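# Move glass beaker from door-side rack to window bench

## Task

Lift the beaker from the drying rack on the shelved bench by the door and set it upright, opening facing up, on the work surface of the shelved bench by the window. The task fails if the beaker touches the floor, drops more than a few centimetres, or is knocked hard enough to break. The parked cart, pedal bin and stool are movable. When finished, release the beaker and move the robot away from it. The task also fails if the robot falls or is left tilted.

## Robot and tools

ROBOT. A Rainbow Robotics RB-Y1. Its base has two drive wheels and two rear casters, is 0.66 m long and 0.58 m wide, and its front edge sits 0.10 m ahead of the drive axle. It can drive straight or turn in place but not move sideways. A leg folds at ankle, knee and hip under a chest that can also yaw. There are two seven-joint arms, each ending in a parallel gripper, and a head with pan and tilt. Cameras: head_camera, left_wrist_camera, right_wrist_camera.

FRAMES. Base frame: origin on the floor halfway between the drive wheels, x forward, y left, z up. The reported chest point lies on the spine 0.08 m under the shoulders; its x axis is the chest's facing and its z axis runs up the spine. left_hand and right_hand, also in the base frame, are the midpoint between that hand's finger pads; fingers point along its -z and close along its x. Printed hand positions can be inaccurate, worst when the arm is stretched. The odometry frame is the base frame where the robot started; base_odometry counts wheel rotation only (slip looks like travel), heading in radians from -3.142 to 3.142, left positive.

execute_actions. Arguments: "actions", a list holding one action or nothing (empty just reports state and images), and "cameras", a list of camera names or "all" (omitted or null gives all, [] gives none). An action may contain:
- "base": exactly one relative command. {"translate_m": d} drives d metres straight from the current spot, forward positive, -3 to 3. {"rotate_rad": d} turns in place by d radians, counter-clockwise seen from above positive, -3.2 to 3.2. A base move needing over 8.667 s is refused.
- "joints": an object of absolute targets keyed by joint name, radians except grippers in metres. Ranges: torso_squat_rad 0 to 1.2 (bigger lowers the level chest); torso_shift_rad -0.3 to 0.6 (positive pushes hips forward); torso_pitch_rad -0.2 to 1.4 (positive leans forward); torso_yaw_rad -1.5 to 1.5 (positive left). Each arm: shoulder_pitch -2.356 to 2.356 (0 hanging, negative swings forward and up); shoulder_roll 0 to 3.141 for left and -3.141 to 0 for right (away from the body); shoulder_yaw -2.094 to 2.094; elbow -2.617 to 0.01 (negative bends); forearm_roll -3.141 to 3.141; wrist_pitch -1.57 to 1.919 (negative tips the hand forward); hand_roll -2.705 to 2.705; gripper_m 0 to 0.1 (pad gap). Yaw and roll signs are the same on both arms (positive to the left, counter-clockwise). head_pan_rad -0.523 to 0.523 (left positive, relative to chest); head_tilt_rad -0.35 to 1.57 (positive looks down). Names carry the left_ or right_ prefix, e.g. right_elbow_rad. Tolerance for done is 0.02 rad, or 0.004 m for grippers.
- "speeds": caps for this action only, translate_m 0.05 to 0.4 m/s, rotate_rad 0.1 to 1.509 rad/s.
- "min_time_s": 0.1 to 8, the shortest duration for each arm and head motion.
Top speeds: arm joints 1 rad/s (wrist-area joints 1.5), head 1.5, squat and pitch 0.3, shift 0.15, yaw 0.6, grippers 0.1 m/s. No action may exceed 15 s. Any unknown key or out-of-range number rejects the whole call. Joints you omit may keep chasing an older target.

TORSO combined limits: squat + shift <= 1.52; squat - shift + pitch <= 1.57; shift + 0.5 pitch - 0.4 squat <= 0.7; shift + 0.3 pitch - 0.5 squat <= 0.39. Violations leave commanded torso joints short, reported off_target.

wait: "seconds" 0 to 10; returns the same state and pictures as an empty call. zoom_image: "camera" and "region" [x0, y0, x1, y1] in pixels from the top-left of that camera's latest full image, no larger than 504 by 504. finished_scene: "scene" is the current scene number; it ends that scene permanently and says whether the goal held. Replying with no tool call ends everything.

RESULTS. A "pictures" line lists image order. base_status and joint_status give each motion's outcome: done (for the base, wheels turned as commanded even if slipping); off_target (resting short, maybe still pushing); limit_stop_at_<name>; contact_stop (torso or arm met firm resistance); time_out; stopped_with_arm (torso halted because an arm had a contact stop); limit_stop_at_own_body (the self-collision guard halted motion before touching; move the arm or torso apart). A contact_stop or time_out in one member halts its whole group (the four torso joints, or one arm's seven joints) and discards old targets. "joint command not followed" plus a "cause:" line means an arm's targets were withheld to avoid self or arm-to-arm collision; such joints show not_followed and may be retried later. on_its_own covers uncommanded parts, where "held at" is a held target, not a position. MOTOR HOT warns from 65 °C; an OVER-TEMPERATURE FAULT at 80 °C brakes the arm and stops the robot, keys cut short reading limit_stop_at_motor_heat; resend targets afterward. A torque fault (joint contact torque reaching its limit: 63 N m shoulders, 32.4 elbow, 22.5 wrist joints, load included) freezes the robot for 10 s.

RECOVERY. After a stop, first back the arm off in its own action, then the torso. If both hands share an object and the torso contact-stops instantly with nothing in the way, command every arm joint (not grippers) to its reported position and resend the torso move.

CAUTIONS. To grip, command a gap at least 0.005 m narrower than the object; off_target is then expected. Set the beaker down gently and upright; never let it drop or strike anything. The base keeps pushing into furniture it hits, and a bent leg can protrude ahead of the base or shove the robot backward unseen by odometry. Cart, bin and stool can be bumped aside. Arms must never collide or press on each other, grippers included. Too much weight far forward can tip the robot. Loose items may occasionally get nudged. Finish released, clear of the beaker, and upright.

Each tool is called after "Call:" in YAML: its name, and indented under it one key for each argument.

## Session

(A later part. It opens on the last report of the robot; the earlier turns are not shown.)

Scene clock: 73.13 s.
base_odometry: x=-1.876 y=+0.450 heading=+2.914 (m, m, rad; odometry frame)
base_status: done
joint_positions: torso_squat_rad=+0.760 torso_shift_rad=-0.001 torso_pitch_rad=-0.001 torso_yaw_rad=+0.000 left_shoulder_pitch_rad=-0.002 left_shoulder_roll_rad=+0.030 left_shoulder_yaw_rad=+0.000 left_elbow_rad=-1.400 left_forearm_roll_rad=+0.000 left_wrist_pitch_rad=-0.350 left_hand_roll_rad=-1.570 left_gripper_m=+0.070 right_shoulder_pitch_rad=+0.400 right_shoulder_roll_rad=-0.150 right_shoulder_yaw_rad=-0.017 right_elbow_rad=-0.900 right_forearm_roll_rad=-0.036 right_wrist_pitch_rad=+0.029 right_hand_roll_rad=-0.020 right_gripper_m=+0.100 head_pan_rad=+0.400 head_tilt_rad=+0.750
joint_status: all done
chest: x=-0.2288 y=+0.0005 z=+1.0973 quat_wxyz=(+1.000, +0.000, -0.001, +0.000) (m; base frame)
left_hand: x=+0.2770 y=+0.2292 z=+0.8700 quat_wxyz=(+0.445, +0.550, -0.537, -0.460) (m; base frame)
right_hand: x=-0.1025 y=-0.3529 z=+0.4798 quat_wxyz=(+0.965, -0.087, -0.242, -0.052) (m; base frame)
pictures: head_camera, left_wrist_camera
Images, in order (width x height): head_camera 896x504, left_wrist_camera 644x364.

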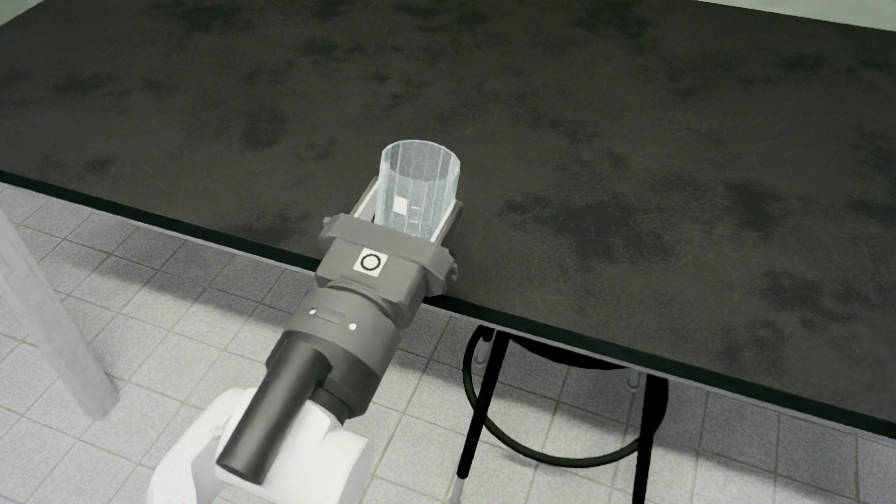

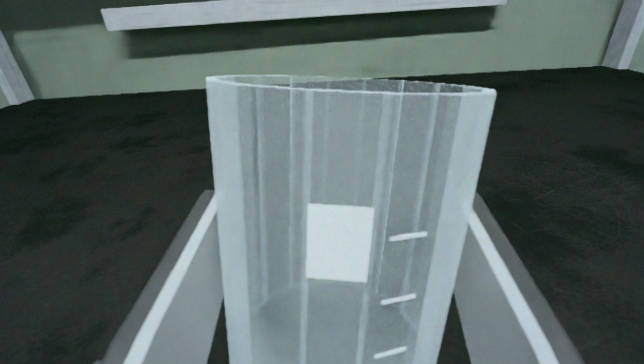

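Call:
execute_actions:
  actions:
    - {"joints":{"right_shoulder_pitch_rad":0.0,"right_shoulder_roll_rad":-0.03,"right_shoulder_yaw_rad":0.5,"right_elbow_rad":-1.8,"right_wrist_pitch_rad":0.2,"left_hand_roll_rad":-1.64}}
  cameras: []

Call:
execute_actions:
  actions:
    - {"base":{"translate_m":0.12},"joints":{"torso_squat_rad":0.81}}

Scene clock: 76.20 s.
base_odometry: x=-1.876 y=+0.450 heading=+2.914 (m, m, rad; odometry frame)
base_status: not commanded
joint_positions: torso_squat_rad=+0.760 torso_shift_rad=-0.001 torso_pitch_rad=-0.001 torso_yaw_rad=+0.000 left_shoulder_pitch_rad=-0.002 left_shoulder_roll_rad=+0.030 left_shoulder_yaw_rad=+0.000 left_elbow_rad=-1.400 left_forearm_roll_rad=+0.000 left_wrist_pitch_rad=-0.350 left_hand_roll_rad=-1.640 left_gripper_m=+0.070 right_shoulder_pitch_rad=+0.000 right_shoulder_roll_rad=-0.030 right_shoulder_yaw_rad=+0.500 right_elbow_rad=-1.800 right_forearm_roll_rad=-0.036 right_wrist_pitch_rad=+0.200 right_hand_roll_rad=-0.020 right_gripper_m=+0.100 head_pan_rad=+0.400 head_tilt_rad=+0.750
joint_status: all done
chest: x=-0.2288 y=+0.0005 z=+1.0973 quat_wxyz=(+1.000, +0.000, -0.001, +0.000) (m; base frame)
left_hand: x=+0.2770 y=+0.2293 z=+0.8699 quat_wxyz=(+0.428, +0.568, -0.518, -0.475) (m; base frame)
right_hand: x=+0.2251 y=+0.0227 z=+0.9293 quat_wxyz=(+0.682, +0.188, -0.687, +0.167) (m; base frame)
pictures: none
No camera images: the call's "cameras" was empty. Leave "cameras" out to get every camera's image.

Scene clock: 77.60 s.
base_odometry: x=-1.993 y=+0.477 heading=+2.915 (m, m, rad; odometry frame)
base_status: done
joint_positions: torso_squat_rad=+0.810 torso_shift_rad=-0.001 torso_pitch_rad=-0.001 torso_yaw_rad=+0.000 left_shoulder_pitch_rad=-0.002 left_shoulder_roll_rad=+0.030 left_shoulder_yaw_rad=+0.000 left_elbow_rad=-1.400 left_forearm_roll_rad=+0.000 left_wrist_pitch_rad=-0.350 left_hand_roll_rad=-1.640 left_gripper_m=+0.070 right_shoulder_pitch_rad=+0.000 right_shoulder_roll_rad=-0.030 right_shoulder_yaw_rad=+0.500 right_elbow_rad=-1.800 right_forearm_roll_rad=-0.036 right_wrist_pitch_rad=+0.200 right_hand_roll_rad=-0.020 right_gripper_m=+0.100 head_pan_rad=+0.400 head_tilt_rad=+0.750
joint_status: all done
chest: x=-0.2287 y=+0.0005 z=+1.0726 quat_wxyz=(+1.000, +0.000, -0.001, +0.000) (m; base frame)
left_hand: x=+0.2770 y=+0.2293 z=+0.8451 quat_wxyz=(+0.428, +0.568, -0.518, -0.475) (m; base frame)
right_hand: x=+0.2252 y=+0.0227 z=+0.9045 quat_wxyz=(+0.682, +0.188, -0.687, +0.167) (m; base frame)
pictures: head_camera, left_wrist_camera, right_wrist_camera
Images, in order (width x height): head_camera 896x504, left_wrist_camera 644x364, right_wrist_camera 644x364.

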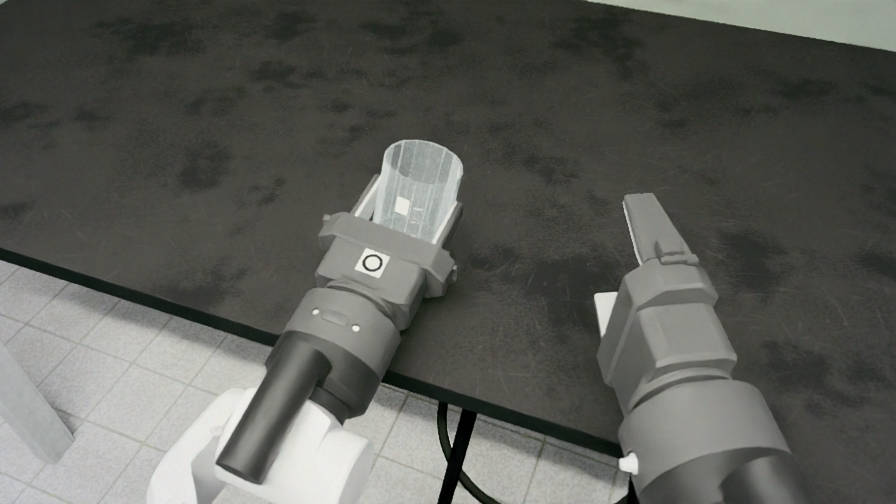

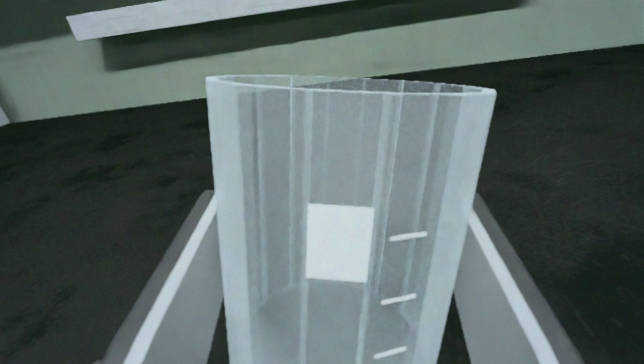

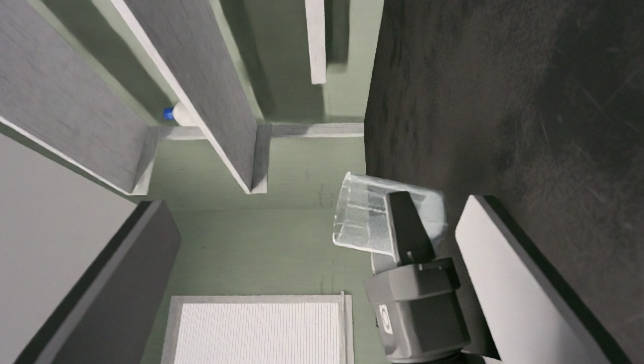

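Call:
execute_actions:
  actions:
    - {"joints":{"left_hand_roll_rad":-1.5,"left_wrist_pitch_rad":-0.24,"right_elbow_rad":-1.72,"right_wrist_pitch_rad":0.3},"min_time_s":1.5}
  cameras: ["left_wrist_camera","right_wrist_camera"]

Scene clock: 81.03 s.
base_odometry: x=-1.993 y=+0.477 heading=+2.915 (m, m, rad; odometry frame)
base_status: not commanded
joint_positions: torso_squat_rad=+0.810 torso_shift_rad=-0.001 torso_pitch_rad=-0.001 torso_yaw_rad=+0.000 left_shoulder_pitch_rad=-0.002 left_shoulder_roll_rad=+0.030 left_shoulder_yaw_rad=+0.000 left_elbow_rad=-1.400 left_forearm_roll_rad=+0.000 left_wrist_pitch_rad=-0.240 left_hand_roll_rad=-1.500 left_gripper_m=+0.070 right_shoulder_pitch_rad=+0.000 right_shoulder_roll_rad=-0.030 right_shoulder_yaw_rad=+0.500 right_elbow_rad=-1.720 right_forearm_roll_rad=-0.036 right_wrist_pitch_rad=+0.300 right_hand_roll_rad=-0.020 right_gripper_m=+0.100 head_pan_rad=+0.400 head_tilt_rad=+0.750
joint_status: all done
chest: x=-0.2287 y=+0.0005 z=+1.0726 quat_wxyz=(+1.000, +0.000, -0.001, +0.000) (m; base frame)
left_hand: x=+0.2802 y=+0.2300 z=+0.8200 quat_wxyz=(+0.491, +0.506, -0.529, -0.472) (m; base frame)
right_hand: x=+0.2239 y=+0.0210 z=+0.8427 quat_wxyz=(+0.741, +0.171, -0.624, +0.181) (m; base frame)
pictures: left_wrist_camera, right_wrist_camera
Images, in order (width x height): left_wrist_camera 644x364, right_wrist_camera 644x364.

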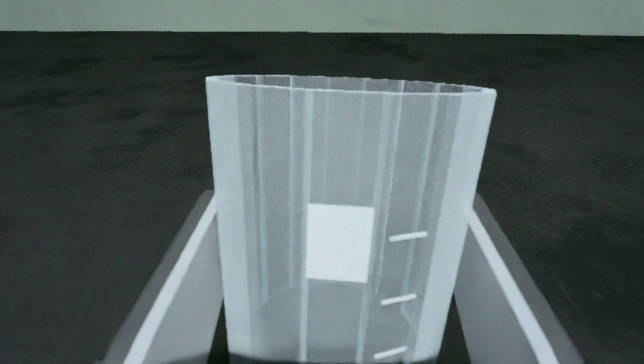

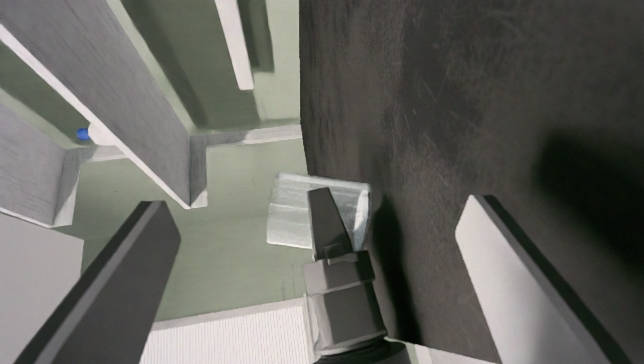

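Call:
execute_actions:
  actions:
    - {"joints":{"left_elbow_rad":-1.37},"min_time_s":1.5}
  cameras: ["right_wrist_camera"]

Call:
zoom_image:
  camera: "right_wrist_camera"
  region: [240,150,480,364]

Scene clock: 83.73 s.
base_odometry: x=-1.993 y=+0.477 heading=+2.915 (m, m, rad; odometry frame)
base_status: not commanded
joint_positions: torso_squat_rad=+0.810 torso_shift_rad=-0.001 torso_pitch_rad=-0.002 torso_yaw_rad=+0.000 left_shoulder_pitch_rad=-0.005 left_shoulder_roll_rad=+0.030 left_shoulder_yaw_rad=+0.000 left_elbow_rad=-1.374 left_forearm_roll_rad=+0.000 left_wrist_pitch_rad=-0.241 left_hand_roll_rad=-1.500 left_gripper_m=+0.070 right_shoulder_pitch_rad=+0.000 right_shoulder_roll_rad=-0.030 right_shoulder_yaw_rad=+0.500 right_elbow_rad=-1.720 right_forearm_roll_rad=-0.036 right_wrist_pitch_rad=+0.300 right_hand_roll_rad=-0.020 right_gripper_m=+0.100 head_pan_rad=+0.400 head_tilt_rad=+0.750
joint_status: all done
chest: x=-0.2292 y=+0.0004 z=+1.0726 quat_wxyz=(+1.000, +0.000, -0.001, +0.000) (m; base frame)
left_hand: x=+0.2793 y=+0.2300 z=+0.8098 quat_wxyz=(+0.496, +0.501, -0.524, -0.478) (m; base frame)
right_hand: x=+0.2237 y=+0.0209 z=+0.8431 quat_wxyz=(+0.741, +0.171, -0.624, +0.181) (m; base frame)
pictures: right_wrist_camera
Images, in order (width x height): right_wrist_camera 644x364.

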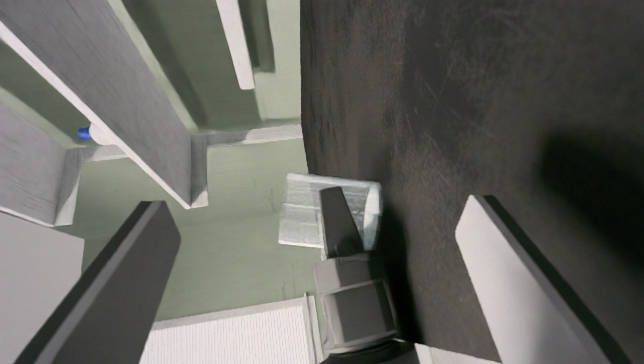

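Region (240, 150, 480, 364) of right_wrist_camera's 644x364 image, scaled by 2.100, with more detail than that image has; it fills the top 449 rows of this view, and the rest is white.

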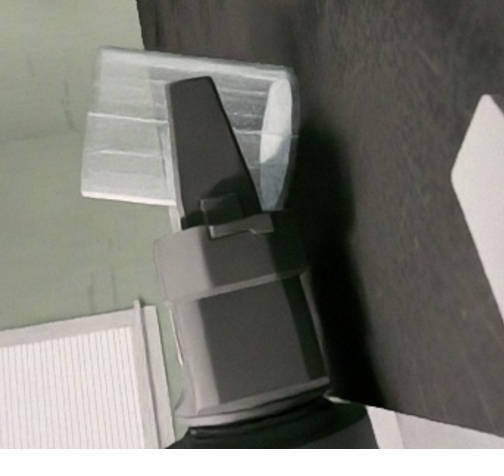

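Call:
execute_actions:
  actions:
    - {"joints":{"left_elbow_rad":-1.38,"left_gripper_m":0.078}}
  cameras: ["right_wrist_camera","head_camera"]

Scene clock: 85.40 s.
base_odometry: x=-1.993 y=+0.477 heading=+2.915 (m, m, rad; odometry frame)
base_status: not commanded
joint_positions: torso_squat_rad=+0.810 torso_shift_rad=-0.001 torso_pitch_rad=-0.002 torso_yaw_rad=+0.000 left_shoulder_pitch_rad=-0.002 left_shoulder_roll_rad=+0.030 left_shoulder_yaw_rad=+0.000 left_elbow_rad=-1.380 left_forearm_roll_rad=+0.000 left_wrist_pitch_rad=-0.240 left_hand_roll_rad=-1.500 left_gripper_m=+0.078 right_shoulder_pitch_rad=+0.000 right_shoulder_roll_rad=-0.030 right_shoulder_yaw_rad=+0.500 right_elbow_rad=-1.720 right_forearm_roll_rad=-0.036 right_wrist_pitch_rad=+0.300 right_hand_roll_rad=-0.020 right_gripper_m=+0.100 head_pan_rad=+0.400 head_tilt_rad=+0.750
joint_status: all done
chest: x=-0.2289 y=+0.0005 z=+1.0726 quat_wxyz=(+1.000, +0.000, -0.001, +0.000) (m; base frame)
left_hand: x=+0.2791 y=+0.2304 z=+0.8110 quat_wxyz=(+0.496, +0.502, -0.524, -0.477) (m; base frame)
right_hand: x=+0.2238 y=+0.0209 z=+0.8428 quat_wxyz=(+0.741, +0.171, -0.624, +0.181) (m; base frame)
pictures: head_camera, right_wrist_camera
Images, in order (width x height): head_camera 896x504, right_wrist_camera 644x364.

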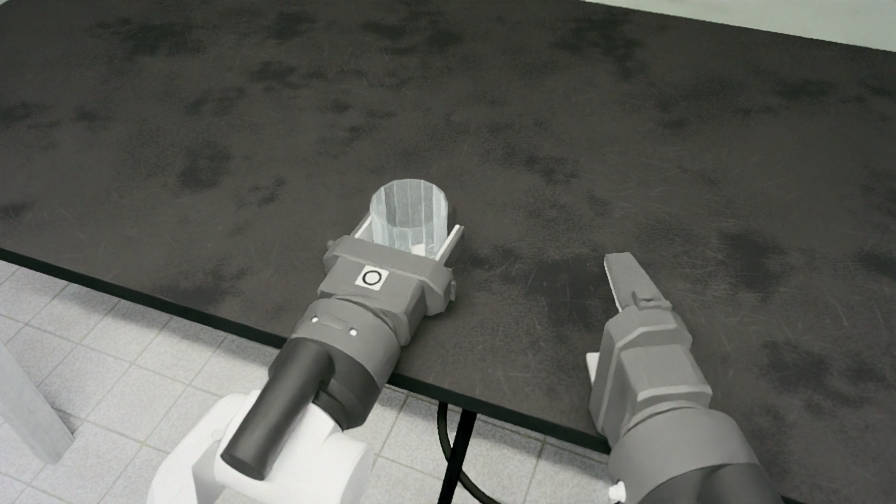

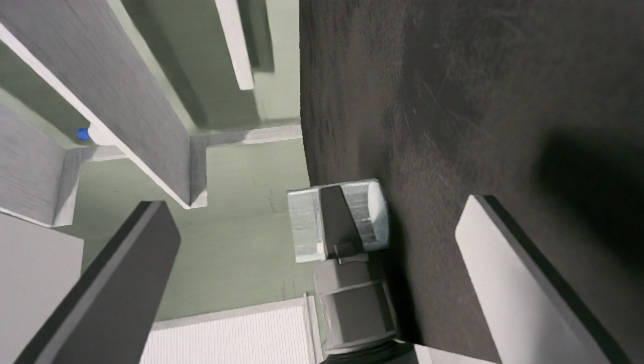

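Call:
execute_actions:
  actions:
    - {"base":{"translate_m":-0.5},"joints":{"left_elbow_rad":-1.4,"left_gripper_m":0.1,"head_tilt_rad":0.5}}
  cameras: ["head_camera"]

Call:
finished_scene:
  scene: 1

Scene clock: 89.27 s.
base_odometry: x=-1.506 y=+0.364 heading=+2.916 (m, m, rad; odometry frame)
base_status: done
joint_positions: torso_squat_rad=+0.810 torso_shift_rad=-0.001 torso_pitch_rad=-0.002 torso_yaw_rad=+0.000 left_shoulder_pitch_rad=-0.002 left_shoulder_roll_rad=+0.030 left_shoulder_yaw_rad=+0.000 left_elbow_rad=-1.400 left_forearm_roll_rad=+0.000 left_wrist_pitch_rad=-0.240 left_hand_roll_rad=-1.500 left_gripper_m=+0.099 right_shoulder_pitch_rad=+0.000 right_shoulder_roll_rad=-0.030 right_shoulder_yaw_rad=+0.500 right_elbow_rad=-1.720 right_forearm_roll_rad=-0.036 right_wrist_pitch_rad=+0.300 right_hand_roll_rad=-0.020 right_gripper_m=+0.100 head_pan_rad=+0.400 head_tilt_rad=+0.500
joint_status: all done
chest: x=-0.2288 y=+0.0005 z=+1.0726 quat_wxyz=(+1.000, +0.000, -0.001, +0.000) (m; base frame)
left_hand: x=+0.2802 y=+0.2302 z=+0.8202 quat_wxyz=(+0.491, +0.506, -0.529, -0.472) (m; base frame)
right_hand: x=+0.2239 y=+0.0209 z=+0.8427 quat_wxyz=(+0.741, +0.171, -0.624, +0.181) (m; base frame)
pictures: head_camera
Images, in order (width x height): head_camera 896x504.

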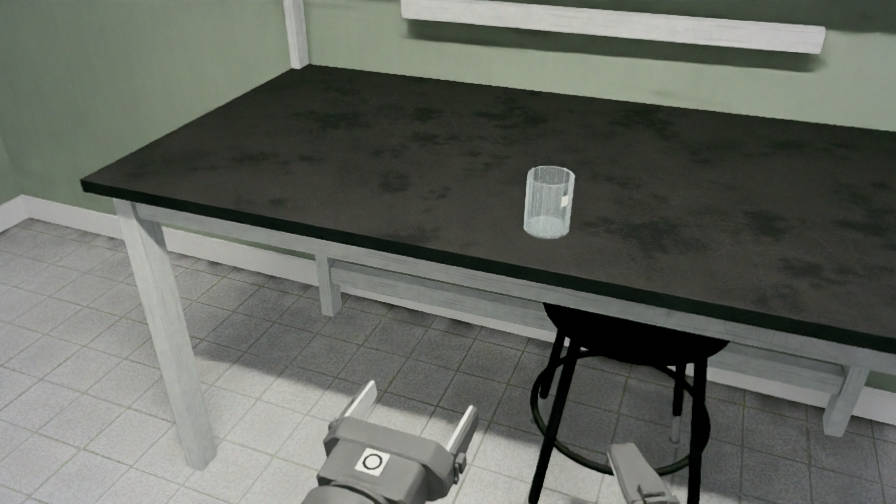

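The scene is finished: the task was done.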